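## Task

Remove the masking tape roll from the lowest drawer of the slim cabinet with three drawers and set it down on the desk. When finished, all drawers in the room must be completely closed, no cabinet may have moved much, and the robot must be upright and not leaning. Anything that stays put only because the robot is holding it does not count.

## Robot and tools

Robot: a Hello Robot Stretch 4 with a single arm. It has an omni-wheel base, a lift that rides up a mast, an arm that telescopes forward, a wrist with yaw, pitch and roll joints, and a two-finger gripper. It stands about 1.6 m tall, and the base rim lies within 0.23 m of the base origin. Its cameras are head_camera, head_left_camera, head_right_camera (both fisheye) and wrist_camera. Small loose objects may occasionally get nudged by the scene.

Frames: the base frame sits on the floor under the base centre, with x forward, y left and z up. hand_pose is reported in this frame and marks a point between the open fingertips; with all wrist joints at 0 its axes line up with the base frame. Its printed value may be a little off. The odometry frame is the base frame as it was when the scene began. base_odometry comes from wheel rotation alone, so slipping is counted as motion. Its heading runs -3.142 to 3.142, positive to the left.

execute_actions: the argument "actions" is a list holding exactly one action, or an empty list to just read state and images. An action may contain "base", "joints", or both, plus optional "pace" and "contact_limits"; alternatively it contains only "end_of_arm". Everything in one action starts at once and may finish at different times. "base" takes one relative command, an offset from where the base last reported itself: translate_m (metres, forward positive, -2 to 2, no turning), strafe_m (metres sideways, left positive, -2 to 2) or rotate_rad (radians, counter-clockwise seen from above positive, -3.2 to 3.2). "joints" is a single object keyed by joint name, each value an absolute target: lift_m 0 to 1.2 m; arm_m 0 to 0.55 m of extension; wrist_yaw_rad -1.134 to 4.276 (0 points forward, positive to the left, 3.14 folded back, above 3.4 the arm may block); wrist_pitch_rad -1.117 to 4.259 (0 level, 1.57 pointing down); wrist_roll_rad -1.117 to 4.259 (0 keeps the fingers level, positive turns clockwise when viewed from behind); gripper_m -0.038 to 0.141 m, the fingertip gap, with negative values pressing the tips together. Done tolerances: lift and arm ±0.004, yaw and roll ±0.02, pitch ±0.05, gripper ±0.004. Joint targets outside range are clipped and noted; any other bad value or unknown key rejects the whole call. "pace" is "slow", "default", "fast" or "max" (base up to 0.1/0.3/0.4/0.6 m/s and 1/2/3/4 rad/s; slower when the lift is above 0.2, down to 0.3 m/s and 1 rad/s at 1.2). "contact_limits" only accepts arm_m, from 0 (gentlest) to 0.75 (firmest), default 0.5. {"end_of_arm": "enable_torque"} restores wrist or gripper motors that cut out. One action runs at most 15 s. "cameras" lists which images to return; omitted, null or ["all"] gives all, [] gives none. Parts not named in an action may keep pushing toward earlier targets without showing it in the status.

wait: seconds from 0 to 10; commands nothing and returns the same state and images. zoom_image: camera name and region [x0, y0, x1, y1] in pixels of that camera's newest full image, at most 504 by 504. finished_scene: pass the scene number (1 or 2); it is final and reports success, then gives the next task.

Result lines: base_status and joint_status tell how each motion ended. "done" for the base only means the wheels turned the commanded amount. "off_target" means it stopped short and may still push. "contact_stop_at_<key>" means something blocked that part; lift, arm or wheels then go slack (a slack lift can sag, slack wheels can roll). "limit_stop_at_tilt" means more than 6 degrees of lean; lift, arm and wheels go slack and ignore commands until it eases. "limit_stop_at_own_body" means a joint was about to hit the robot; move it away, and expect it with the gripper tilted up (pitch below -0.2) while rolled (roll below -0.4 or above 4). "torque_fault" means a wrist or gripper motor overloaded and went limp until enable_torque. on_its_own lists things not commanded this call; "held at" there is a target, not a position. lidar_m gives 12 distances in metres, sector 1 straight ahead then counter-clockwise in 30-degree steps (4 left, 7 behind, 10 right); "-" means nothing seen or closer than 0.25 m; it sees from about 0.15 m up, misses glass and thin legs. wrist_depth_mm is a 7 by 7 grid of depths, 100 to 2000 mm, from the top left. turned_by_wheels versus turned_by_imu differing by over about 0.1 rad suggests a bump or slip. base_tilt is in degrees, forward and right positive, with a fixed offset up to about 1.5. motor_effort gives percent of maximum with the peak in brackets; wheel positive turns the base right. A load or push shows as effort outside its rest range; gripper effort reveals a firm squeeze only at commanded gripper_m of 0 or more.

Gripping: command a gap smaller than the object; squeezing tighter pulls it toward the wrist by up to a third of the shortfall. Fingertips pressed onto a surface can jam, so lift first. A good start is lift_m 0.4 with wrist_yaw_rad 0 in one action to unfold.

Avoid: turning or driving with over 1 kg held and arm_m above 0.2, especially at fast paces; strong steady pulls with the gripper high or a high contact limit, which can tip the robot; pressing the gripper into things with base or arm moves; drops, slams and hard hits; leaving drawers partly open or cabinets shoved.

Each tool is called as name(argument=value, ...), one argument or row to a line, values as JSON.

## Session

execute_actions(
  actions=[],
)

Scene clock: 0.00 s.
base_odometry: x=+0.000 y=+0.000 heading=+0.000 (m, m, rad; odometry frame)
turned_by_wheels: +0.000 (rad since the last result)
turned_by_imu: +0.000 (rad since the last result)
base_tilt: forward=+0.7 right=+0.7 (deg)
lidar_m: 1.12 1.21 2.01 1.89 2.13 2.10 1.45 1.48 2.17 2.00 2.01 1.86
base_status: not commanded
joint_positions: lift_m=+0.220 arm_m=-0.001 wrist_yaw_rad=+3.220 wrist_pitch_rad=-0.004 wrist_roll_rad=+0.016 gripper_m=+0.057
joint_status: not commanded
motor_effort: lift_m=+17 arm_m=-1 wrist_yaw_rad=+0 wrist_pitch_rad=-6 wrist_roll_rad=-1 gripper_m=-6 wheel_0=+0 wheel_1=-1 wheel_2=+0 (%)
hand_pose: x=-0.1250 y=+0.0646 z=+0.3998 quat_wxyz=(-0.039, +0.002, +0.008, +0.999) (m; base frame)
wrist_depth_mm: - 137 198 - - - - / - - 134 - - - - / - - 133 - - - - / - 112 134 - - - - / 180 136 1618 - - - - / 198 1576 210 1618 211 1499 1397 / 192 960 1042 146 976 960 960
pictures: head_camera, head_left_camera, head_right_camera, wrist_camera
Images, in order (width x height): head_camera 420x560, head_left_camera 420x672, head_right_camera 420x672, wrist_camera 616x392.

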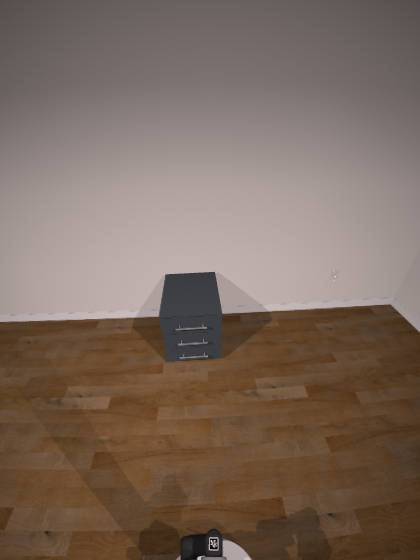

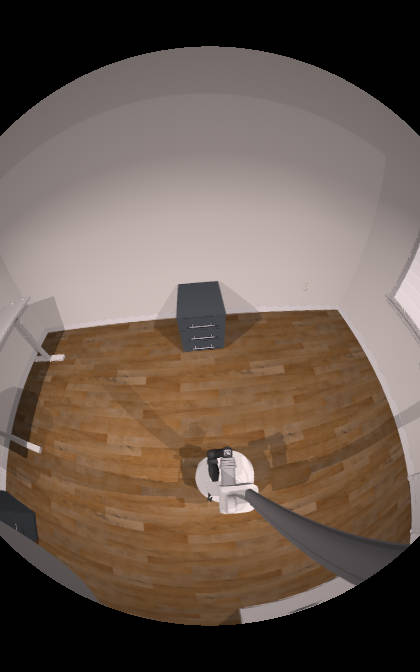

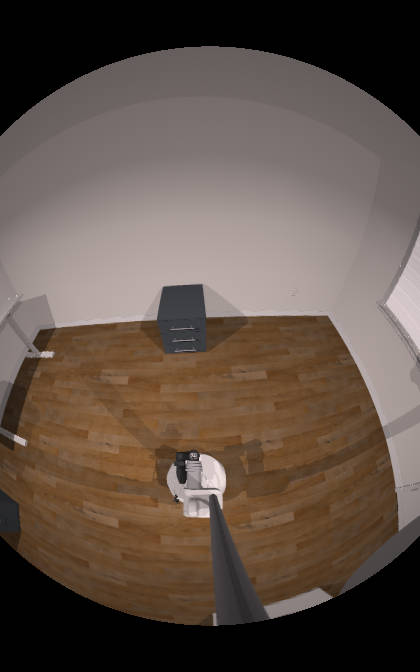

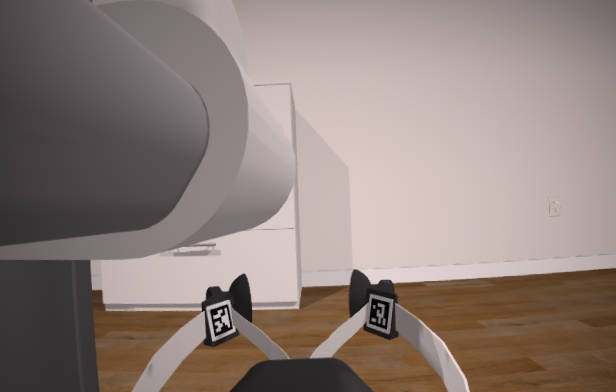

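execute_actions(
  actions=[
    {"joints":{"lift_m":0.4,"wrist_yaw_rad":0,"gripper_m":0.1},"base":{"rotate_rad":0.06}},
  ],
)

execute_actions(
  actions=[
    {"joints":{"lift_m":0.1},"base":{"translate_m":0.3}},
  ],
)

zoom_image(
  camera="head_camera",
  region=[100,260,320,560],
)

Scene clock: 4.73 s.
base_odometry: x=+0.000 y=+0.000 heading=+0.060 (m, m, rad; odometry frame)
turned_by_wheels: +0.060 (rad since the last result)
turned_by_imu: +0.062 (rad since the last result)
base_tilt: forward=+0.7 right=+0.7 (deg)
lidar_m: 1.15 1.84 1.98 1.88 2.14 2.05 1.48 1.49 2.11 2.02 2.08 1.82
base_status: done
joint_positions: lift_m=+0.400 arm_m=-0.001 wrist_yaw_rad=+0.000 wrist_pitch_rad=-0.004 wrist_roll_rad=+0.016 gripper_m=+0.100
joint_status: all done
motor_effort: lift_m=+21(23) arm_m=-1(0) wrist_yaw_rad=-1(4) wrist_pitch_rad=-5(4) wrist_roll_rad=-1(2) gripper_m=-2(4) wheel_0=+1(6) wheel_1=+0(3) wheel_2=+1(5) (%)
hand_pose: x=+0.4580 y=-0.0873 z=+0.5790 quat_wxyz=(+1.000, +0.008, -0.002, +0.000) (m; base frame)
wrist_depth_mm: 1537 1576 1576 1576 1537 1576 1576 / 1537 1576 1576 1537 1537 1576 1576 / 1537 1537 1537 1576 1537 1576 1576 / 1576 1537 1537 1576 1576 1576 1576 / 1537 1537 976 1182 1537 1576 1499 / 1537 1537 220 976 203 1537 1537 / 1537 1430 960 146 1366 1308 1366
pictures: head_camera, head_left_camera, head_right_camera, wrist_camera
Images, in order (width x height): head_camera 420x560, head_left_camera 420x672, head_right_camera 420x672, wrist_camera 616x392.

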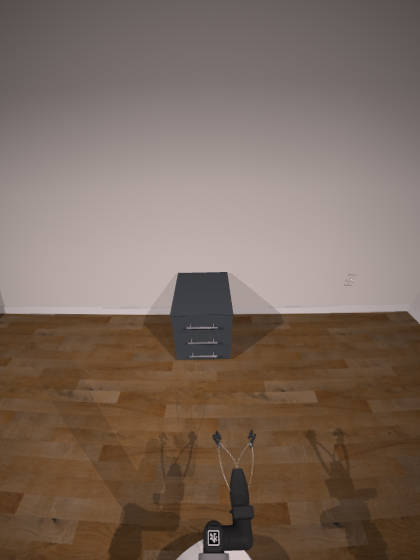

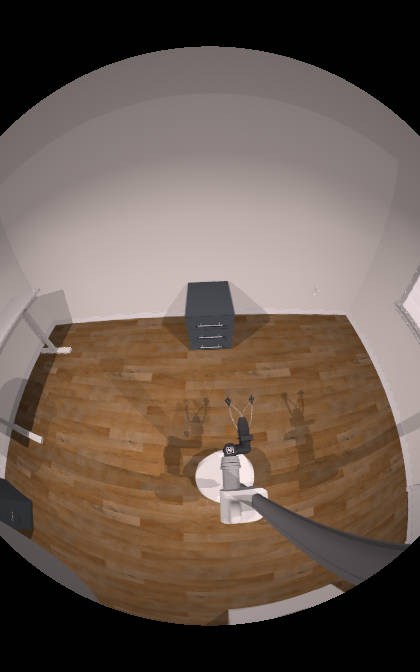

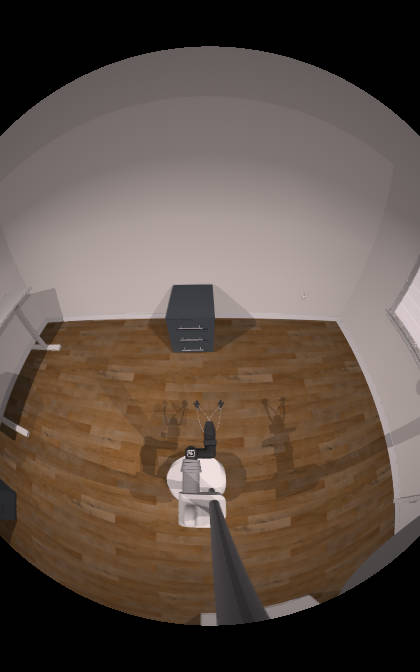

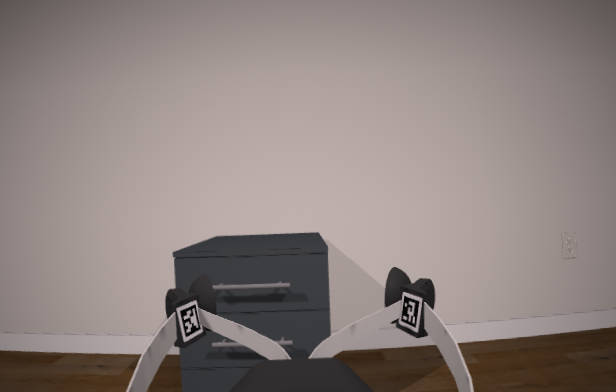

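Scene clock: 7.20 s.
base_odometry: x=+0.300 y=+0.018 heading=+0.060 (m, m, rad; odometry frame)
turned_by_wheels: +0.000 (rad since the last result)
turned_by_imu: -0.001 (rad since the last result)
base_tilt: forward=+0.6 right=+0.7 (deg)
lidar_m: 0.84 0.95 1.98 1.88 2.27 2.36 1.75 1.85 2.11 2.00 2.07 1.51
base_status: done
joint_positions: lift_m=+0.100 arm_m=-0.001 wrist_yaw_rad=+0.000 wrist_pitch_rad=-0.004 wrist_roll_rad=+0.016 gripper_m=+0.100
joint_status: all done
motor_effort: lift_m=+14(20) arm_m=-1(1) wrist_yaw_rad=+0(1) wrist_pitch_rad=-4(6) wrist_roll_rad=-3(2) gripper_m=+0(2) wheel_0=+0(4) wheel_1=+0(6) wheel_2=+1(11) (%)
hand_pose: x=+0.4580 y=-0.0874 z=+0.2796 quat_wxyz=(+1.000, +0.008, -0.002, +0.000) (m; base frame)
wrist_depth_mm: 1281 1281 1281 1255 1281 1281 1255 / 1281 1255 1255 1281 1281 1255 1255 / 1281 683 676 691 1281 1255 1255 / 1255 676 676 683 1255 1255 1255 / 1255 676 676 683 1255 1255 1255 / 1229 668 220 668 203 1060 1008 / 809 691 676 146 732 683 707
pictures: head_camera, head_left_camera, head_right_camera, wrist_camera
Images, in order (width x height): head_camera 420x560, head_left_camera 420x672, head_right_camera 420x672, wrist_camera 616x392.

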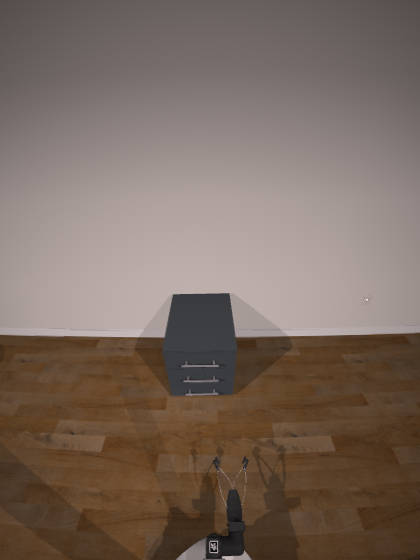

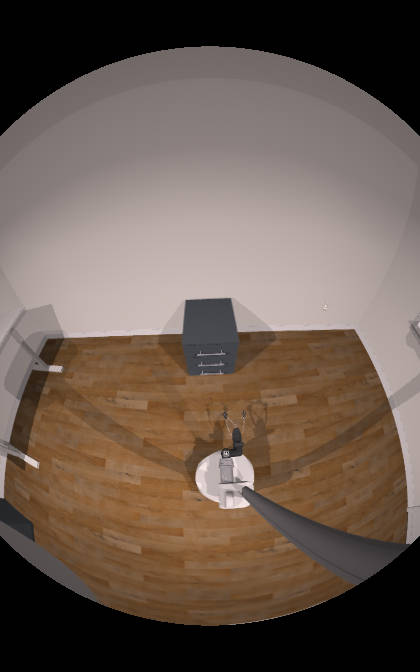

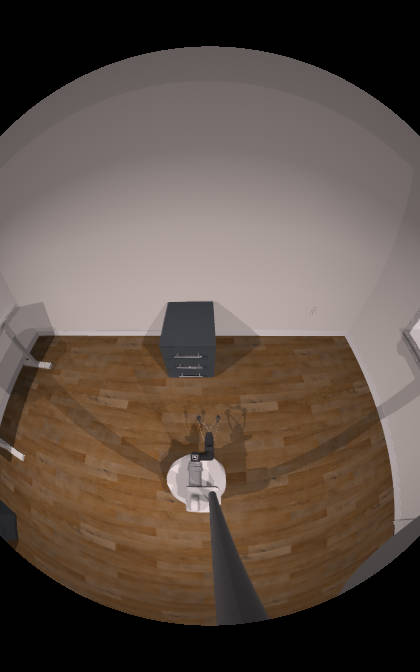

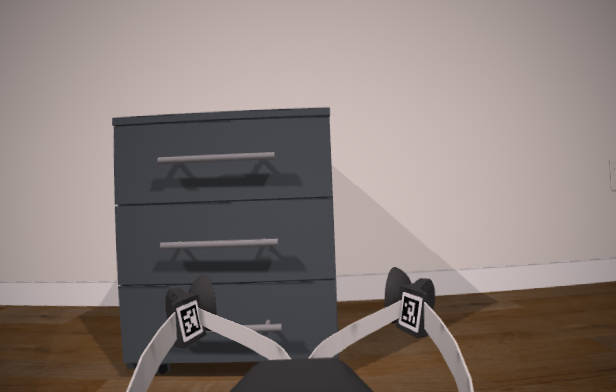

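Region (100, 260, 320, 560) of head_camera's 420x560 image, scaled by 1.680, with more detail than that image has; it fills the left 370 columns of this view, and the rest is white.

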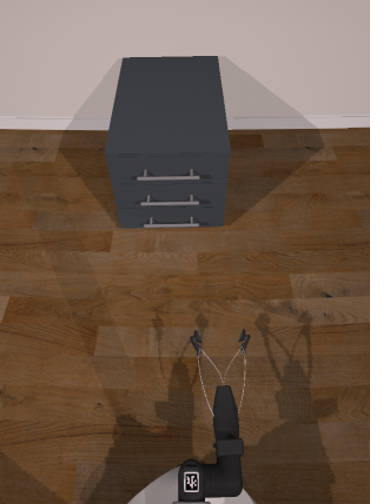

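execute_actions(
  actions=[
    {"joints":{"lift_m":0.05,"wrist_pitch_rad":0.5,"wrist_roll_rad":1.57,"gripper_m":0.08},"base":{"strafe_m":0.155}},
  ],
  cameras=[],
)

execute_actions(
  actions=[
    {"base":{"translate_m":0.25}},
  ],
  cameras=["head_camera","wrist_camera"],
)

Scene clock: 13.87 s.
base_odometry: x=+0.290 y=+0.173 heading=+0.060 (m, m, rad; odometry frame)
turned_by_wheels: +0.000 (rad since the last result)
turned_by_imu: +0.001 (rad since the last result)
base_tilt: forward=+0.7 right=+0.7 (deg)
lidar_m: 0.85 1.51 1.81 1.74 2.17 2.35 1.77 1.84 2.27 2.13 2.11 0.94
base_status: done
joint_positions: lift_m=+0.076 arm_m=-0.001 wrist_yaw_rad=+0.000 wrist_pitch_rad=+0.440 wrist_roll_rad=+1.570 gripper_m=+0.080
joint_status: lift_m limit_stop_at_own_body (moved -0.024 of -0.050); wrist_pitch_rad limit_stop_at_own_body (moved +0.444 of +0.504); the others done
on_its_own: wrist_pitch_rad is held at +0.438, not at your +0.500, since a limit_stop_at_own_body; lift_m is slack since a limit_stop_at_own_body (your +0.050 is given up); arm_m is slack since a limit_stop_at_own_body
motor_effort: lift_m=+17(17) arm_m=+0(1) wrist_yaw_rad=+1(0) wrist_pitch_rad=-2(6) wrist_roll_rad=-1(2) gripper_m=-6(6) wheel_0=+2(6) wheel_1=-1(8) wheel_2=+1(0) (%)
hand_pose: x=+0.4305 y=-0.0874 z=+0.1314 quat_wxyz=(+0.690, +0.690, +0.154, -0.154) (m; base frame)
wrist_depth_mm: 1025 1138 976 492 330 246 - / 1025 1118 976 496 332 248 208 / 564 627 691 496 336 249 208 / 564 621 683 496 334 250 209 / 559 609 676 500 334 250 209 / 549 609 213 500 207 250 208 / 559 603 866 145 332 238 -
pictures: none
No camera images: the call's "cameras" was empty. Leave "cameras" out to get every camera's image.

not run: a stop came earlier in this reply.

execute_actions(
  actions=[
    {"joints":{"arm_m":0.25,"lift_m":0.076}},
  ],
  cameras=[],
)

execute_actions(
  actions=[
    {"joints":{"lift_m":0.06,"wrist_pitch_rad":0.5,"arm_m":0.32}},
  ],
  cameras=["head_camera","wrist_camera","head_right_camera"],
)

Scene clock: 17.97 s.
base_odometry: x=+0.290 y=+0.173 heading=+0.060 (m, m, rad; odometry frame)
turned_by_wheels: +0.000 (rad since the last result)
turned_by_imu: +0.000 (rad since the last result)
base_tilt: forward=+0.7 right=+0.7 (deg)
lidar_m: 0.85 1.54 1.81 1.74 2.13 2.32 1.79 1.84 2.29 2.15 2.10 0.94
base_status: not commanded
joint_positions: lift_m=+0.076 arm_m=+0.249 wrist_yaw_rad=+0.000 wrist_pitch_rad=+0.440 wrist_roll_rad=+1.570 gripper_m=+0.080
joint_status: all done
on_its_own: wrist_pitch_rad is held at +0.438, not at your +0.500, since a limit_stop_at_own_body
motor_effort: lift_m=+17(17) arm_m=+4(4) wrist_yaw_rad=+0(0) wrist_pitch_rad=-4(4) wrist_roll_rad=-1(1) gripper_m=-3(3) wheel_0=+2(2) wheel_1=-1(1) wheel_2=+1(1) (%)
hand_pose: x=+0.6811 y=-0.0874 z=+0.1313 quat_wxyz=(+0.690, +0.690, +0.154, -0.154) (m; base frame)
wrist_depth_mm: 820 904 960 488 329 244 - / 366 402 462 488 330 246 206 / 359 394 436 466 332 248 208 / 351 392 430 466 334 248 208 / 347 389 427 462 334 249 208 / 347 384 213 462 206 247 207 / 343 370 415 145 332 236 -
pictures: none
No camera images: the call's "cameras" was empty. Leave "cameras" out to get every camera's image.

Scene clock: 19.10 s.
base_odometry: x=+0.290 y=+0.173 heading=+0.060 (m, m, rad; odometry frame)
turned_by_wheels: +0.000 (rad since the last result)
turned_by_imu: +0.000 (rad since the last result)
base_tilt: forward=+0.7 right=+0.7 (deg)
lidar_m: 0.82 1.52 1.81 1.71 2.15 2.36 1.78 1.83 2.27 2.15 2.06 0.95
base_status: not commanded
joint_positions: lift_m=+0.060 arm_m=+0.319 wrist_yaw_rad=+0.000 wrist_pitch_rad=+0.502 wrist_roll_rad=+1.570 gripper_m=+0.080
joint_status: all done
motor_effort: lift_m=+14(16) arm_m=+4(5) wrist_yaw_rad=+0(0) wrist_pitch_rad=-5(5) wrist_roll_rad=-1(2) gripper_m=-2(5) wheel_0=+2(2) wheel_1=-1(1) wheel_2=+1(1) (%)
hand_pose: x=+0.7430 y=-0.0874 z=+0.0998 quat_wxyz=(+0.685, +0.685, +0.176, -0.175) (m; base frame)
wrist_depth_mm: 750 854 699 402 281 214 - / 300 334 379 402 283 216 186 / 300 332 377 402 285 216 187 / 298 329 373 402 283 218 187 / 296 329 370 402 285 217 187 / 293 329 213 404 206 216 186 / 291 312 351 145 283 208 -
pictures: head_camera, head_right_camera, wrist_camera
Images, in order (width x height): head_camera 420x560, head_right_camera 420x672, wrist_camera 616x392.

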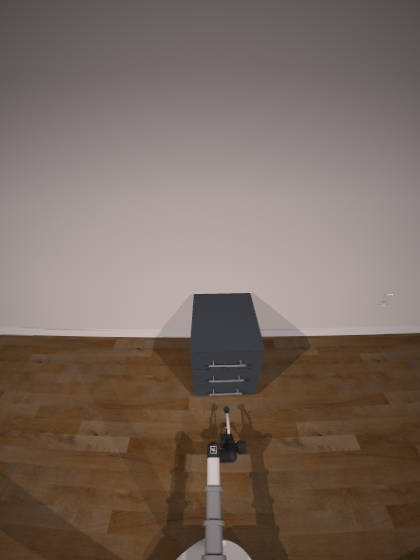

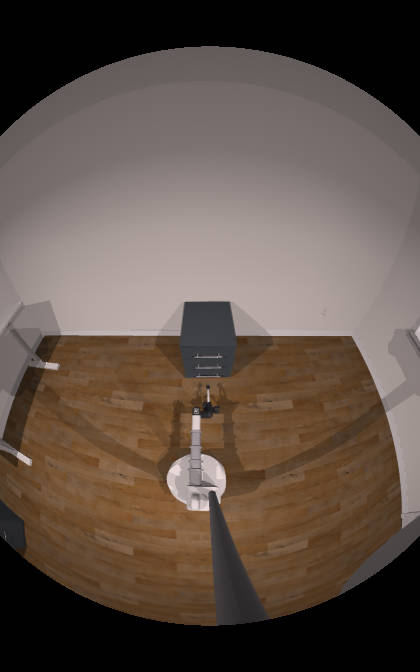

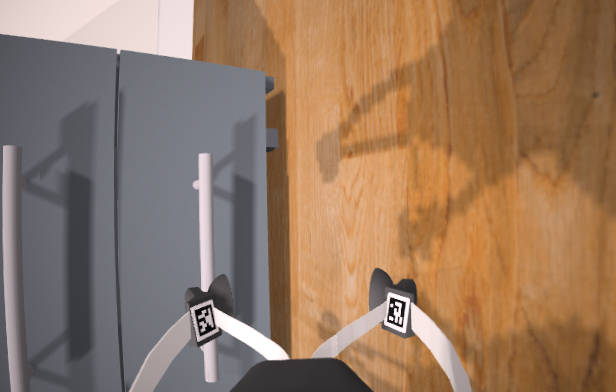

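execute_actions(
  actions=[
    {"joints":{"lift_m":0.088,"arm_m":0.41,"gripper_m":0.07}},
  ],
  cameras=["wrist_camera"],
)

Scene clock: 23.83 s.
base_odometry: x=+0.290 y=+0.173 heading=+0.060 (m, m, rad; odometry frame)
turned_by_wheels: +0.000 (rad since the last result)
turned_by_imu: +0.000 (rad since the last result)
base_tilt: forward=+0.7 right=+0.7 (deg)
lidar_m: 0.84 1.52 1.81 1.72 2.13 2.36 1.77 1.83 2.28 2.15 2.10 0.92
base_status: not commanded
joint_positions: lift_m=+0.088 arm_m=+0.409 wrist_yaw_rad=+0.000 wrist_pitch_rad=+0.502 wrist_roll_rad=+1.570 gripper_m=+0.070
joint_status: all done
motor_effort: lift_m=+21(23) arm_m=+5(4) wrist_yaw_rad=-1(0) wrist_pitch_rad=-5(4) wrist_roll_rad=-1(1) gripper_m=+0(5) wheel_0=+2(2) wheel_1=-1(1) wheel_2=+1(1) (%)
hand_pose: x=+0.8331 y=-0.0874 z=+0.1272 quat_wxyz=(+0.685, +0.685, +0.176, -0.175) (m; base frame)
wrist_depth_mm: 227 253 291 404 319 244 - / 227 252 285 327 320 245 208 / 226 251 283 327 324 246 208 / 226 250 283 322 324 248 208 / 224 248 281 322 322 246 208 / 222 246 212 319 197 245 208 / 221 236 271 145 320 232 -
pictures: wrist_camera
Images, in order (width x height): wrist_camera 616x392.

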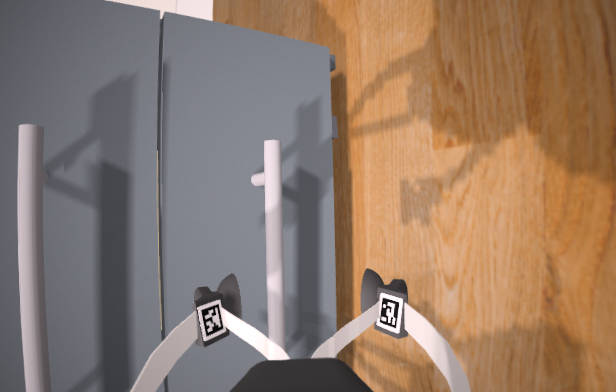

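execute_actions(
  actions=[
    {"joints":{"arm_m":0.447,"gripper_m":0.05},"contact_limits":{"arm_m":0.15}},
  ],
  cameras=["wrist_camera"],
)

Scene clock: 27.40 s.
base_odometry: x=+0.290 y=+0.173 heading=+0.060 (m, m, rad; odometry frame)
turned_by_wheels: +0.000 (rad since the last result)
turned_by_imu: +0.000 (rad since the last result)
base_tilt: forward=+0.7 right=+0.7 (deg)
lidar_m: 0.84 1.52 1.79 1.73 2.16 2.36 1.76 1.82 2.29 2.14 2.11 0.94
base_status: not commanded
joint_positions: lift_m=+0.088 arm_m=+0.446 wrist_yaw_rad=+0.000 wrist_pitch_rad=+0.502 wrist_roll_rad=+1.570 gripper_m=+0.050
joint_status: all done
motor_effort: lift_m=+21(21) arm_m=+4(4) wrist_yaw_rad=+0(0) wrist_pitch_rad=-5(3) wrist_roll_rad=-1(1) gripper_m=-4(3) wheel_0=+2(2) wheel_1=-1(1) wheel_2=+1(1) (%)
contact_limits: arm_m 0.15
hand_pose: x=+0.8700 y=-0.0874 z=+0.1272 quat_wxyz=(+0.685, +0.685, +0.176, -0.175) (m; base frame)
wrist_depth_mm: 197 219 249 286 319 242 - / 196 218 248 283 322 245 208 / 196 217 246 282 322 246 208 / 196 216 245 281 310 246 209 / 195 215 244 268 309 247 208 / 193 213 209 259 213 246 208 / 191 206 236 149 307 235 -
pictures: wrist_camera
Images, in order (width x height): wrist_camera 616x392.

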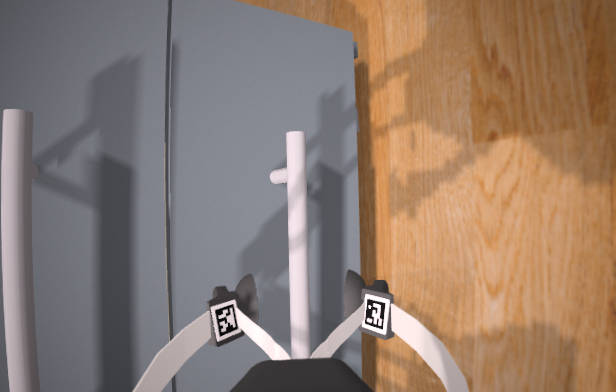

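execute_actions(
  actions=[
    {"joints":{"arm_m":0.455,"gripper_m":-0.025}},
  ],
  cameras=[],
)

execute_actions(
  actions=[
    {"joints":{"arm_m":0.35},"pace":"slow"},
  ],
  cameras=["wrist_camera","head_camera"],
)

Scene clock: 33.77 s.
base_odometry: x=+0.290 y=+0.173 heading=+0.060 (m, m, rad; odometry frame)
turned_by_wheels: +0.000 (rad since the last result)
turned_by_imu: +0.000 (rad since the last result)
base_tilt: forward=+0.7 right=+0.7 (deg)
lidar_m: 0.86 1.51 1.81 1.72 2.16 2.35 1.78 1.83 2.27 2.15 2.08 0.92
base_status: not commanded
joint_positions: lift_m=+0.088 arm_m=+0.454 wrist_yaw_rad=+0.001 wrist_pitch_rad=+0.506 wrist_roll_rad=+1.570 gripper_m=-0.024
joint_status: all done
motor_effort: lift_m=+21(21) arm_m=+2(4) wrist_yaw_rad=-2(2) wrist_pitch_rad=-15(16) wrist_roll_rad=-2(1) gripper_m=-26(20) wheel_0=+2(2) wheel_1=-1(1) wheel_2=+1(1) (%)
hand_pose: x=+0.8778 y=-0.0872 z=+0.1262 quat_wxyz=(+0.685, +0.684, +0.177, -0.177) (m; base frame)
wrist_depth_mm: 190 211 236 271 314 239 - / 190 211 235 270 301 240 206 / 190 211 232 256 304 241 206 / 189 210 232 254 304 243 206 / 188 208 230 253 304 243 206 / 186 206 217 209 282 242 205 / 185 196 219 151 290 224 -
pictures: none
No camera images: the call's "cameras" was empty. Leave "cameras" out to get every camera's image.

Scene clock: 36.10 s.
base_odometry: x=+0.290 y=+0.173 heading=+0.060 (m, m, rad; odometry frame)
turned_by_wheels: +0.000 (rad since the last result)
turned_by_imu: +0.000 (rad since the last result)
base_tilt: forward=+0.7 right=+0.6 (deg)
lidar_m: 0.75 1.51 1.79 1.73 2.15 2.35 1.78 1.84 2.27 2.12 2.12 0.81
base_status: not commanded
joint_positions: lift_m=+0.088 arm_m=+0.351 wrist_yaw_rad=-0.002 wrist_pitch_rad=+0.506 wrist_roll_rad=+1.570 gripper_m=-0.024
joint_status: all done
motor_effort: lift_m=+21(21) arm_m=-5(6) wrist_yaw_rad=+5(4) wrist_pitch_rad=-15(18) wrist_roll_rad=-2(2) gripper_m=-26(27) wheel_0=+1(2) wheel_1=-1(1) wheel_2=+1(2) (%)
hand_pose: x=+0.7739 y=-0.0878 z=+0.1260 quat_wxyz=(+0.685, +0.684, +0.177, -0.178) (m; base frame)
wrist_depth_mm: 278 778 236 271 307 239 - / 276 300 235 270 304 242 206 / 274 298 234 257 304 243 206 / 273 298 232 255 304 244 207 / 271 297 230 254 304 243 206 / 270 294 217 208 279 242 206 / 267 286 217 152 291 224 -
pictures: head_camera, wrist_camera
Images, in order (width x height): head_camera 420x560, wrist_camera 616x392.

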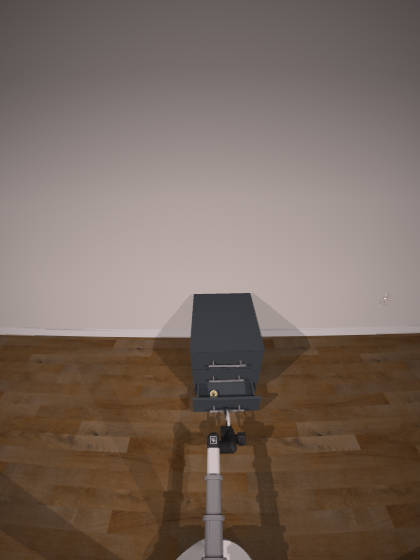

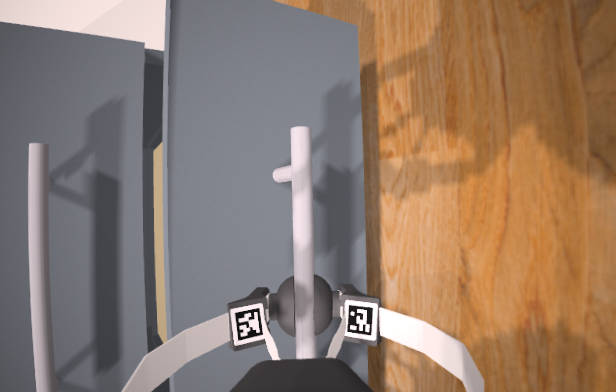

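execute_actions(
  actions=[
    {"joints":{"arm_m":0.23}},
  ],
  cameras=[],
)

execute_actions(
  actions=[
    {"joints":{"gripper_m":0.06,"arm_m":0.23}},
  ],
  cameras=[],
)

execute_actions(
  actions=[
    {"joints":{"arm_m":0.17}},
  ],
  cameras=[],
)

execute_actions(
  actions=[
    {"joints":{"lift_m":0.4,"wrist_roll_rad":0,"wrist_pitch_rad":0.9,"gripper_m":0.1}},
  ],
  cameras=[],
)

execute_actions(
  actions=[
    {"joints":{"arm_m":0.4,"wrist_pitch_rad":1.3}},
  ],
  cameras=["wrist_camera","head_camera"],
)

Scene clock: 40.53 s.
base_odometry: x=+0.290 y=+0.173 heading=+0.060 (m, m, rad; odometry frame)
turned_by_wheels: +0.000 (rad since the last result)
turned_by_imu: +0.000 (rad since the last result)
base_tilt: forward=+0.6 right=+0.6 (deg)
lidar_m: 0.63 1.52 1.82 1.71 2.14 2.35 1.80 1.84 2.27 2.13 2.09 0.69
base_status: not commanded
joint_positions: lift_m=+0.088 arm_m=+0.231 wrist_yaw_rad=-0.004 wrist_pitch_rad=+0.507 wrist_roll_rad=+1.570 gripper_m=-0.024
joint_status: all done
motor_effort: lift_m=+21(21) arm_m=-4(7) wrist_yaw_rad=+12(12) wrist_pitch_rad=-18(18) wrist_roll_rad=-1(2) gripper_m=-25(27) wheel_0=-1(1) wheel_1=-1(1) wheel_2=-1(1) (%)
hand_pose: x=+0.6535 y=-0.0885 z=+0.1259 quat_wxyz=(+0.684, +0.685, +0.176, -0.179) (m; base frame)
wrist_depth_mm: 854 917 236 272 307 240 - / 389 452 235 270 303 242 206 / 373 407 233 257 304 243 206 / 364 404 231 254 306 243 206 / 362 402 230 252 304 243 206 / 357 399 216 208 282 242 206 / 355 387 216 153 297 224 -
pictures: none
No camera images: the call's "cameras" was empty. Leave "cameras" out to get every camera's image.

Scene clock: 42.10 s.
base_odometry: x=+0.290 y=+0.173 heading=+0.060 (m, m, rad; odometry frame)
turned_by_wheels: +0.000 (rad since the last result)
turned_by_imu: +0.000 (rad since the last result)
base_tilt: forward=+0.7 right=+0.7 (deg)
lidar_m: 0.67 1.54 1.82 1.74 2.14 2.37 1.77 1.85 2.29 2.15 2.07 0.71
base_status: not commanded
joint_positions: lift_m=+0.088 arm_m=+0.231 wrist_yaw_rad=+0.000 wrist_pitch_rad=+0.502 wrist_roll_rad=+1.570 gripper_m=+0.060
joint_status: all done
motor_effort: lift_m=+21(21) arm_m=-4(3) wrist_yaw_rad=+1(13) wrist_pitch_rad=-6(20) wrist_roll_rad=-2(2) gripper_m=-4(23) wheel_0=+0(1) wheel_1=-1(1) wheel_2=+0(1) (%)
hand_pose: x=+0.6545 y=-0.0875 z=+0.1270 quat_wxyz=(+0.685, +0.685, +0.176, -0.176) (m; base frame)
wrist_depth_mm: 842 904 241 279 319 243 - / 379 439 241 277 307 245 208 / 373 404 239 265 309 246 208 / 364 402 237 260 309 246 209 / 357 399 236 260 309 247 208 / 357 397 206 257 202 245 208 / 357 389 229 148 307 235 -
pictures: none
No camera images: the call's "cameras" was empty. Leave "cameras" out to get every camera's image.

Scene clock: 43.17 s.
base_odometry: x=+0.290 y=+0.173 heading=+0.060 (m, m, rad; odometry frame)
turned_by_wheels: +0.000 (rad since the last result)
turned_by_imu: +0.000 (rad since the last result)
base_tilt: forward=+0.7 right=+0.6 (deg)
lidar_m: 0.63 1.53 1.83 1.72 2.15 2.36 1.77 1.85 2.29 2.14 2.08 0.70
base_status: not commanded
joint_positions: lift_m=+0.088 arm_m=+0.171 wrist_yaw_rad=+0.000 wrist_pitch_rad=+0.502 wrist_roll_rad=+1.570 gripper_m=+0.060
joint_status: all done
motor_effort: lift_m=+21(21) arm_m=-5(5) wrist_yaw_rad=+0(1) wrist_pitch_rad=-3(6) wrist_roll_rad=-2(2) gripper_m=-6(4) wheel_0=+0(0) wheel_1=-1(1) wheel_2=+0(0) (%)
hand_pose: x=+0.5946 y=-0.0874 z=+0.1271 quat_wxyz=(+0.685, +0.685, +0.176, -0.176) (m; base frame)
wrist_depth_mm: 891 960 312 418 319 243 - / 854 492 301 347 322 245 208 / 418 449 296 343 324 247 209 / 413 445 294 342 324 247 209 / 407 445 297 340 322 247 209 / 404 449 211 336 201 246 208 / 410 436 287 146 322 236 -
pictures: none
No camera images: the call's "cameras" was empty. Leave "cameras" out to get every camera's image.

Scene clock: 45.50 s.
base_odometry: x=+0.290 y=+0.173 heading=+0.060 (m, m, rad; odometry frame)
turned_by_wheels: +0.000 (rad since the last result)
turned_by_imu: +0.000 (rad since the last result)
base_tilt: forward=+0.7 right=+0.7 (deg)
lidar_m: 0.64 1.52 1.82 1.73 2.14 2.37 1.78 1.82 2.26 2.14 2.08 0.69
base_status: not commanded
joint_positions: lift_m=+0.400 arm_m=+0.171 wrist_yaw_rad=+0.000 wrist_pitch_rad=+0.901 wrist_roll_rad=+0.000 gripper_m=+0.100
joint_status: all done
motor_effort: lift_m=+21(23) arm_m=-4(5) wrist_yaw_rad=+0(0) wrist_pitch_rad=-3(1) wrist_roll_rad=-2(6) gripper_m=-2(7) wheel_0=+0(0) wheel_1=-1(1) wheel_2=+0(0) (%)
hand_pose: x=+0.5207 y=-0.0874 z=+0.3517 quat_wxyz=(+0.900, +0.000, +0.435, +0.000) (m; base frame)
wrist_depth_mm: 1042 1025 488 492 496 1042 1060 / 1008 991 544 539 559 991 1008 / 842 842 676 699 707 842 842 / 732 732 634 647 634 732 723 / 640 634 496 484 500 627 640 / 569 574 220 585 203 574 569 / 525 517 521 146 525 521 525
pictures: none
No camera images: the call's "cameras" was empty. Leave "cameras" out to get every camera's image.

Scene clock: 47.30 s.
base_odometry: x=+0.290 y=+0.173 heading=+0.060 (m, m, rad; odometry frame)
turned_by_wheels: +0.000 (rad since the last result)
turned_by_imu: +0.000 (rad since the last result)
base_tilt: forward=+0.7 right=+0.7 (deg)
lidar_m: 0.63 1.53 1.83 1.74 2.12 2.36 1.77 1.82 2.25 2.15 2.09 0.66
base_status: not commanded
joint_positions: lift_m=+0.400 arm_m=+0.399 wrist_yaw_rad=+0.000 wrist_pitch_rad=+1.300 wrist_roll_rad=+0.000 gripper_m=+0.100
joint_status: all done
motor_effort: lift_m=+21(21) arm_m=+4(6) wrist_yaw_rad=+0(1) wrist_pitch_rad=+1(5) wrist_roll_rad=-1(3) gripper_m=-3(3) wheel_0=+0(0) wheel_1=-1(1) wheel_2=+0(0) (%)
hand_pose: x=+0.6472 y=-0.0874 z=+0.2999 quat_wxyz=(+0.796, +0.000, +0.605, +0.000) (m; base frame)
wrist_depth_mm: 640 357 357 364 373 399 654 / 609 597 530 530 517 615 621 / 574 569 512 512 512 580 591 / 549 539 480 488 488 554 559 / 525 402 407 430 407 521 530 / 500 500 220 500 203 504 512 / 484 480 480 146 484 484 492
pictures: head_camera, wrist_camera
Images, in order (width x height): head_camera 420x560, wrist_camera 616x392.

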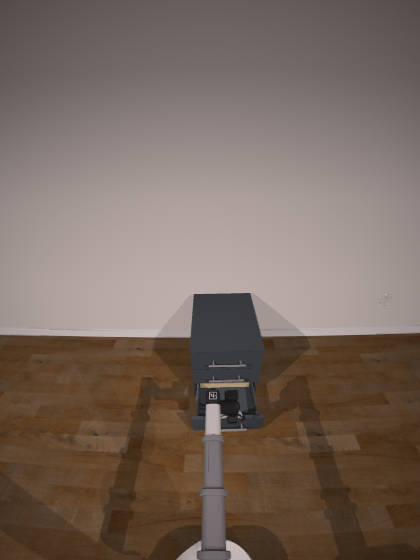

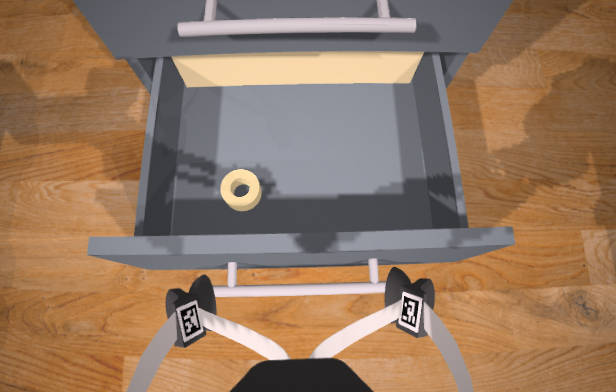

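execute_actions(
  actions=[
    {"base":{"strafe_m":0.08},"joints":{"arm_m":0.53,"gripper_m":0.085}},
  ],
  cameras=[],
)

execute_actions(
  actions=[
    {"joints":{"lift_m":0.25}},
  ],
  cameras=["wrist_camera","head_camera"],
)

Scene clock: 53.73 s.
base_odometry: x=+0.285 y=+0.253 heading=+0.060 (m, m, rad; odometry frame)
turned_by_wheels: +0.000 (rad since the last result)
turned_by_imu: +0.001 (rad since the last result)
base_tilt: forward=+0.7 right=+0.7 (deg)
lidar_m: 0.65 1.53 1.73 1.64 2.07 2.36 1.80 1.81 2.36 2.24 2.09 0.68
base_status: done
joint_positions: lift_m=+0.400 arm_m=+0.529 wrist_yaw_rad=+0.000 wrist_pitch_rad=+1.301 wrist_roll_rad=+0.000 gripper_m=+0.085
joint_status: all done
motor_effort: lift_m=+21(21) arm_m=+5(5) wrist_yaw_rad=+0(0) wrist_pitch_rad=-1(2) wrist_roll_rad=-2(2) gripper_m=-3(2) wheel_0=+2(8) wheel_1=+1(8) wheel_2=+1(3) (%)
hand_pose: x=+0.7771 y=-0.0874 z=+0.2999 quat_wxyz=(+0.796, +0.000, +0.605, +0.000) (m; base frame)
wrist_depth_mm: 413 182 187 190 190 190 - / 609 228 232 236 237 236 236 / 580 574 312 282 282 282 325 / 554 549 488 488 488 480 559 / 525 530 466 469 469 459 530 / 500 504 216 445 202 442 496 / 484 480 355 145 379 334 357
pictures: none
No camera images: the call's "cameras" was empty. Leave "cameras" out to get every camera's image.

Scene clock: 55.43 s.
base_odometry: x=+0.285 y=+0.253 heading=+0.060 (m, m, rad; odometry frame)
turned_by_wheels: +0.000 (rad since the last result)
turned_by_imu: +0.000 (rad since the last result)
base_tilt: forward=+0.7 right=+0.7 (deg)
lidar_m: 0.65 1.51 1.73 1.65 2.08 2.36 1.77 1.83 2.36 2.22 2.11 0.69
base_status: not commanded
joint_positions: lift_m=+0.250 arm_m=+0.529 wrist_yaw_rad=+0.000 wrist_pitch_rad=+1.301 wrist_roll_rad=+0.000 gripper_m=+0.085
joint_status: all done
motor_effort: lift_m=+14(19) arm_m=+4(5) wrist_yaw_rad=+0(1) wrist_pitch_rad=+0(0) wrist_roll_rad=-3(2) gripper_m=-1(3) wheel_0=+2(2) wheel_1=+1(1) wheel_2=+1(1) (%)
hand_pose: x=+0.7771 y=-0.0874 z=+0.1505 quat_wxyz=(+0.796, +0.000, +0.605, +0.000) (m; base frame)
wrist_depth_mm: 322 182 186 164 165 163 - / 436 270 310 315 319 319 315 / 418 413 343 347 351 349 345 / 394 392 329 334 334 334 332 / 375 370 317 317 319 319 319 / 359 353 216 303 203 306 306 / 347 342 291 145 293 291 294
pictures: head_camera, wrist_camera
Images, in order (width x height): head_camera 420x560, wrist_camera 616x392.

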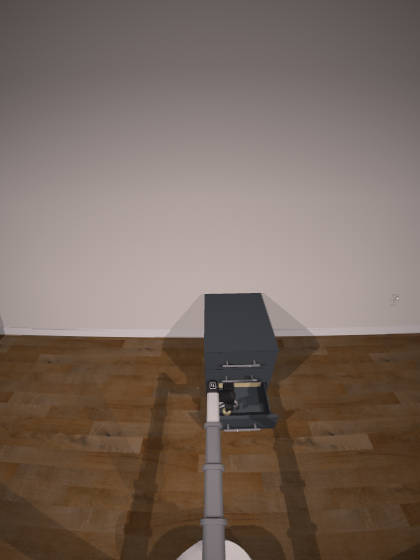

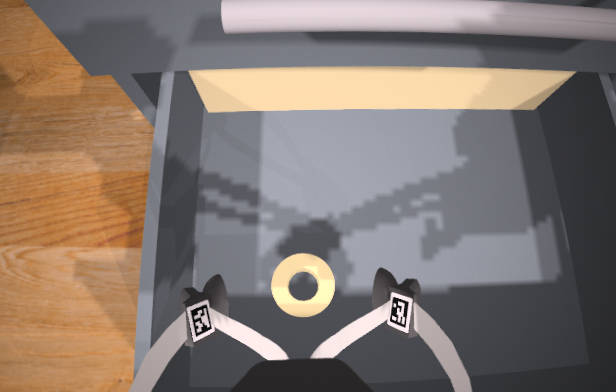

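execute_actions(
  actions=[
    {"joints":{"lift_m":0.178,"arm_m":0.537,"gripper_m":0.075},"pace":"slow"},
  ],
  cameras=["wrist_camera"],
)

Scene clock: 58.73 s.
base_odometry: x=+0.285 y=+0.253 heading=+0.060 (m, m, rad; odometry frame)
turned_by_wheels: +0.000 (rad since the last result)
turned_by_imu: +0.000 (rad since the last result)
base_tilt: forward=+0.6 right=+0.7 (deg)
lidar_m: 0.66 1.51 1.72 1.66 2.09 2.35 1.77 1.81 2.36 2.21 2.08 0.69
base_status: not commanded
joint_positions: lift_m=+0.179 arm_m=+0.536 wrist_yaw_rad=+0.000 wrist_pitch_rad=+1.296 wrist_roll_rad=+0.000 gripper_m=+0.075
joint_status: all done
motor_effort: lift_m=+9(13) arm_m=+4(5) wrist_yaw_rad=+1(2) wrist_pitch_rad=+12(12) wrist_roll_rad=-2(2) gripper_m=-7(4) wheel_0=+2(2) wheel_1=+1(1) wheel_2=+0(1) (%)
hand_pose: x=+0.7853 y=-0.0874 z=+0.0793 quat_wxyz=(+0.797, +0.000, +0.604, +0.000) (m; base frame)
wrist_depth_mm: 377 215 242 247 248 246 250 / 362 218 287 287 290 290 291 / 343 219 277 277 277 279 281 / 325 200 263 264 265 265 266 / 310 199 251 251 253 252 252 / 293 194 236 236 204 240 241 / 282 165 229 146 230 231 232
pictures: wrist_camera
Images, in order (width x height): wrist_camera 616x392.

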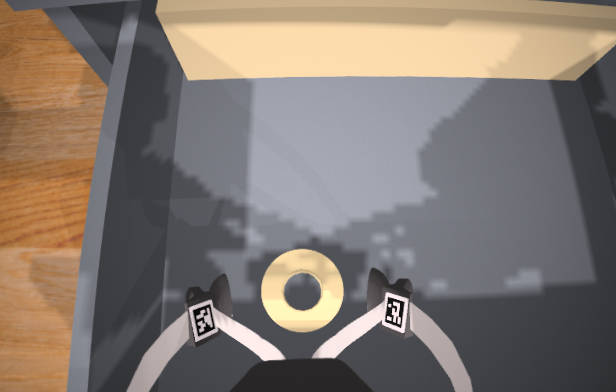

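Touching the floor; raise slightly and grip.

execute_actions(
  actions=[
    {"joints":{"lift_m":0.187,"gripper_m":0.02,"wrist_pitch_rad":1.3},"pace":"slow"},
  ],
  cameras=["wrist_camera"],
)

execute_actions(
  actions=[
    {"joints":{"lift_m":0.4},"base":{"translate_m":-0.04}},
  ],
  cameras=["wrist_camera"],
)

Scene clock: 63.33 s.
base_odometry: x=+0.285 y=+0.253 heading=+0.060 (m, m, rad; odometry frame)
turned_by_wheels: +0.000 (rad since the last result)
turned_by_imu: +0.000 (rad since the last result)
base_tilt: forward=+0.7 right=+0.7 (deg)
lidar_m: 0.68 1.52 1.72 1.66 2.08 2.37 1.79 1.84 2.36 2.24 2.09 0.68
base_status: not commanded
joint_positions: lift_m=+0.187 arm_m=+0.536 wrist_yaw_rad=+0.000 wrist_pitch_rad=+1.300 wrist_roll_rad=+0.000 gripper_m=+0.020
joint_status: all done
motor_effort: lift_m=+21(21) arm_m=+5(5) wrist_yaw_rad=-1(2) wrist_pitch_rad=+0(12) wrist_roll_rad=-3(2) gripper_m=-21(19) wheel_0=+2(2) wheel_1=+1(1) wheel_2=+1(1) (%)
hand_pose: x=+0.7843 y=-0.0874 z=+0.0869 quat_wxyz=(+0.796, +0.000, +0.605, +0.000) (m; base frame)
wrist_depth_mm: 379 216 245 248 250 249 251 / 364 232 289 291 291 293 293 / 345 217 278 279 281 281 283 / 329 201 266 267 267 268 268 / 312 198 255 254 254 256 256 / 298 193 204 218 190 244 245 / 286 156 231 235 234 232 236
pictures: wrist_camera
Images, in order (width x height): wrist_camera 616x392.

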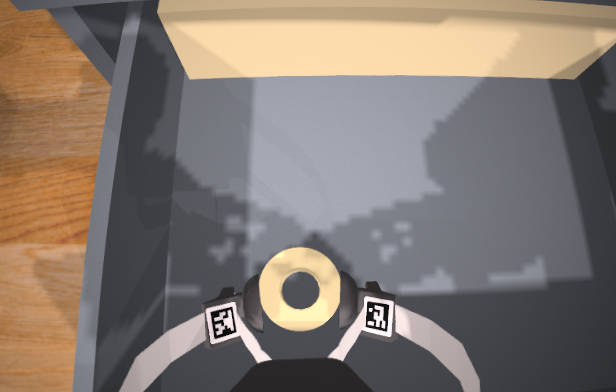

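Scene clock: 65.30 s.
base_odometry: x=+0.245 y=+0.250 heading=+0.060 (m, m, rad; odometry frame)
turned_by_wheels: +0.000 (rad since the last result)
turned_by_imu: +0.000 (rad since the last result)
base_tilt: forward=+0.7 right=+0.7 (deg)
lidar_m: 0.69 1.56 1.73 1.64 2.05 2.30 1.75 1.79 2.35 2.21 2.15 0.73
base_status: done
joint_positions: lift_m=+0.400 arm_m=+0.536 wrist_yaw_rad=+0.000 wrist_pitch_rad=+1.301 wrist_roll_rad=+0.000 gripper_m=+0.020
joint_status: all done
motor_effort: lift_m=+21(22) arm_m=+4(4) wrist_yaw_rad=+0(1) wrist_pitch_rad=+1(0) wrist_roll_rad=-1(2) gripper_m=-22(21) wheel_0=-1(4) wheel_1=-1(5) wheel_2=+0(6) (%)
hand_pose: x=+0.7843 y=-0.0874 z=+0.2999 quat_wxyz=(+0.796, +0.000, +0.605, +0.000) (m; base frame)
wrist_depth_mm: 640 230 231 235 236 236 238 / 609 603 287 291 296 293 293 / 580 580 430 504 504 480 574 / 549 554 488 488 492 480 554 / 525 525 469 469 469 459 525 / 496 500 204 218 189 442 377 / 480 473 310 310 342 343 484
pictures: wrist_camera
Images, in order (width x height): wrist_camera 616x392.

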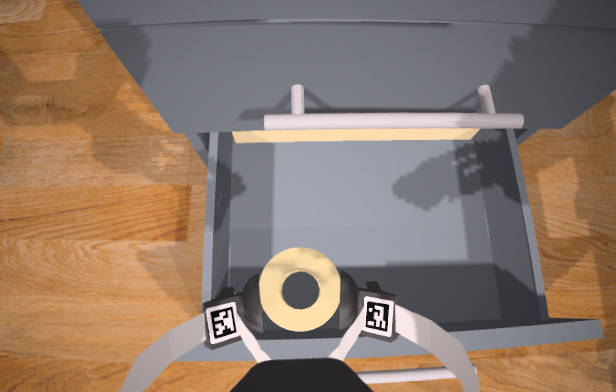

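execute_actions(
  actions=[
    {"joints":{"arm_m":0.1,"lift_m":0.5}},
  ],
  cameras=[],
)

execute_actions(
  actions=[
    {"base":{"rotate_rad":1.571},"joints":{"lift_m":1.0}},
  ],
  cameras=[],
)

execute_actions(
  actions=[
    {"base":{"translate_m":0.9},"joints":{"arm_m":0.3},"pace":"fast"},
  ],
)

Scene clock: 71.00 s.
base_odometry: x=+0.245 y=+0.250 heading=+0.060 (m, m, rad; odometry frame)
turned_by_wheels: +0.000 (rad since the last result)
turned_by_imu: +0.000 (rad since the last result)
base_tilt: forward=+0.7 right=+0.7 (deg)
lidar_m: 0.69 1.56 1.74 1.64 2.03 2.31 1.74 1.79 2.36 2.23 2.14 0.72
base_status: not commanded
joint_positions: lift_m=+0.500 arm_m=+0.101 wrist_yaw_rad=+0.000 wrist_pitch_rad=+1.301 wrist_roll_rad=+0.000 gripper_m=+0.020
joint_status: all done
motor_effort: lift_m=+21(22) arm_m=-4(5) wrist_yaw_rad=+0(1) wrist_pitch_rad=+0(1) wrist_roll_rad=-2(2) gripper_m=-24(19) wheel_0=-1(1) wheel_1=-1(1) wheel_2=+0(0) (%)
hand_pose: x=+0.3486 y=-0.0874 z=+0.3999 quat_wxyz=(+0.796, +0.000, +0.606, +0.000) (m; base frame)
wrist_depth_mm: 759 759 750 559 564 759 768 / 723 723 723 661 668 732 741 / 683 691 691 691 691 699 699 / 654 661 661 661 661 661 668 / 627 627 627 627 634 634 634 / 597 591 204 218 190 597 603 / 569 569 569 585 574 574 580
pictures: none
No camera images: the call's "cameras" was empty. Leave "cameras" out to get every camera's image.

Scene clock: 73.93 s.
base_odometry: x=+0.245 y=+0.250 heading=+1.631 (m, m, rad; odometry frame)
turned_by_wheels: +1.571 (rad since the last result)
turned_by_imu: +1.600 (rad since the last result)
base_tilt: forward=+0.7 right=+0.7 (deg)
lidar_m: 1.62 2.04 2.29 1.76 1.82 2.37 2.28 2.10 0.74 0.68 1.56 1.72
base_status: done
joint_positions: lift_m=+1.000 arm_m=+0.101 wrist_yaw_rad=+0.000 wrist_pitch_rad=+1.301 wrist_roll_rad=+0.000 gripper_m=+0.020
joint_status: all done
motor_effort: lift_m=+21(22) arm_m=-4(5) wrist_yaw_rad=+0(0) wrist_pitch_rad=+0(1) wrist_roll_rad=-2(2) gripper_m=-22(21) wheel_0=-1(8) wheel_1=-2(6) wheel_2=+1(5) (%)
hand_pose: x=+0.3486 y=-0.0874 z=+0.8999 quat_wxyz=(+0.796, +0.000, +0.605, +0.000) (m; base frame)
wrist_depth_mm: 1336 1336 1336 1366 1366 1397 1366 / 1281 1308 1308 1281 1308 1308 1336 / 1229 1229 1229 1229 1229 1255 1229 / 1160 1182 1182 1182 1160 1182 1205 / 1098 1118 1118 1118 1118 1118 1138 / 1060 1060 204 219 190 1078 1078 / 1025 1008 1008 1042 1042 1025 1042
pictures: none
No camera images: the call's "cameras" was empty. Leave "cameras" out to get every camera's image.

Scene clock: 77.90 s.
base_odometry: x=+0.191 y=+1.149 heading=+1.631 (m, m, rad; odometry frame)
turned_by_wheels: +0.000 (rad since the last result)
turned_by_imu: -0.002 (rad since the last result)
base_tilt: forward=+0.7 right=+0.7 (deg)
lidar_m: 0.74 0.77 1.33 2.21 2.08 2.46 3.21 1.12 1.27 1.49 1.08 0.77
base_status: done
joint_positions: lift_m=+1.000 arm_m=+0.299 wrist_yaw_rad=+0.000 wrist_pitch_rad=+1.301 wrist_roll_rad=+0.000 gripper_m=+0.020
joint_status: all done
motor_effort: lift_m=+21(21) arm_m=+4(7) wrist_yaw_rad=+0(0) wrist_pitch_rad=+1(2) wrist_roll_rad=-1(2) gripper_m=-20(23) wheel_0=+0(7) wheel_1=+1(7) wheel_2=+1(9) (%)
hand_pose: x=+0.5472 y=-0.0874 z=+0.8999 quat_wxyz=(+0.796, +0.000, +0.605, +0.000) (m; base frame)
wrist_depth_mm: 1336 1281 1336 1336 1366 1366 1366 / 1308 1281 1281 1308 1308 1308 1308 / 1229 1229 1229 1229 1255 1255 1229 / 1160 1160 1160 1182 1160 1182 1182 / 1118 1098 1138 1118 1118 1118 1138 / 1060 1060 204 217 190 1078 1098 / 1025 1025 1025 1042 1042 1025 1060
pictures: head_camera, head_left_camera, head_right_camera, wrist_camera
Images, in order (width x height): head_camera 420x560, head_left_camera 420x672, head_right_camera 420x672, wrist_camera 616x392.

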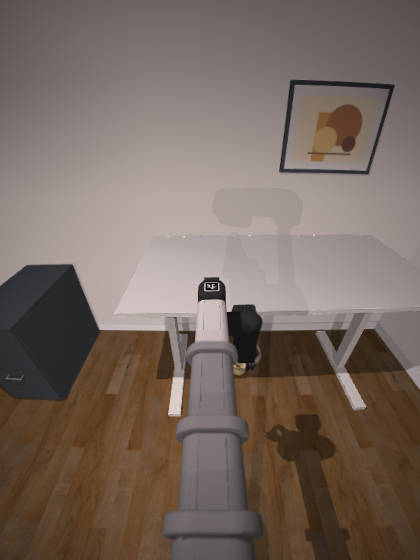

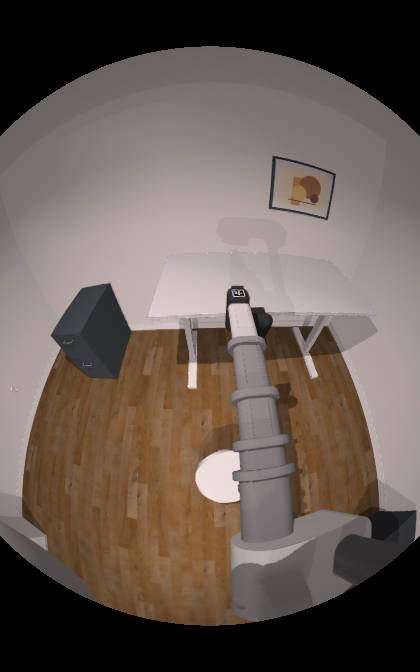

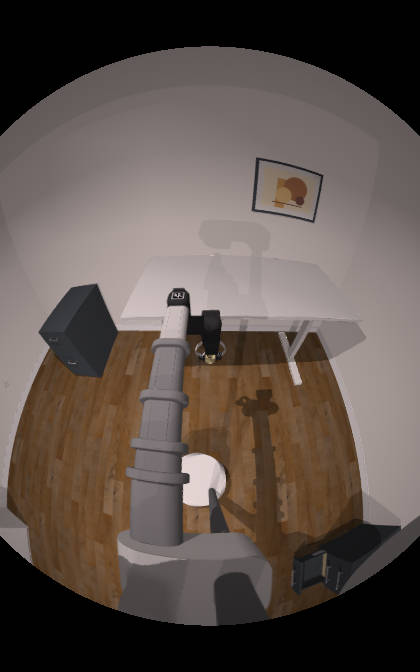

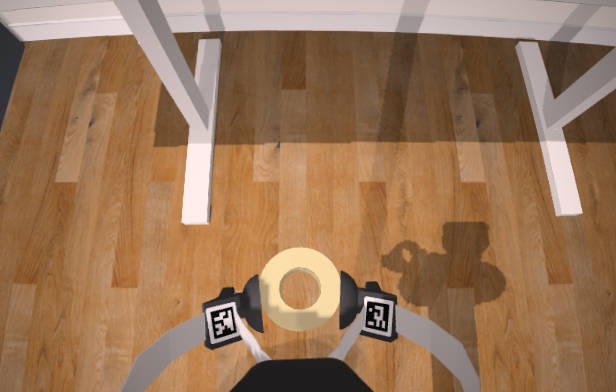

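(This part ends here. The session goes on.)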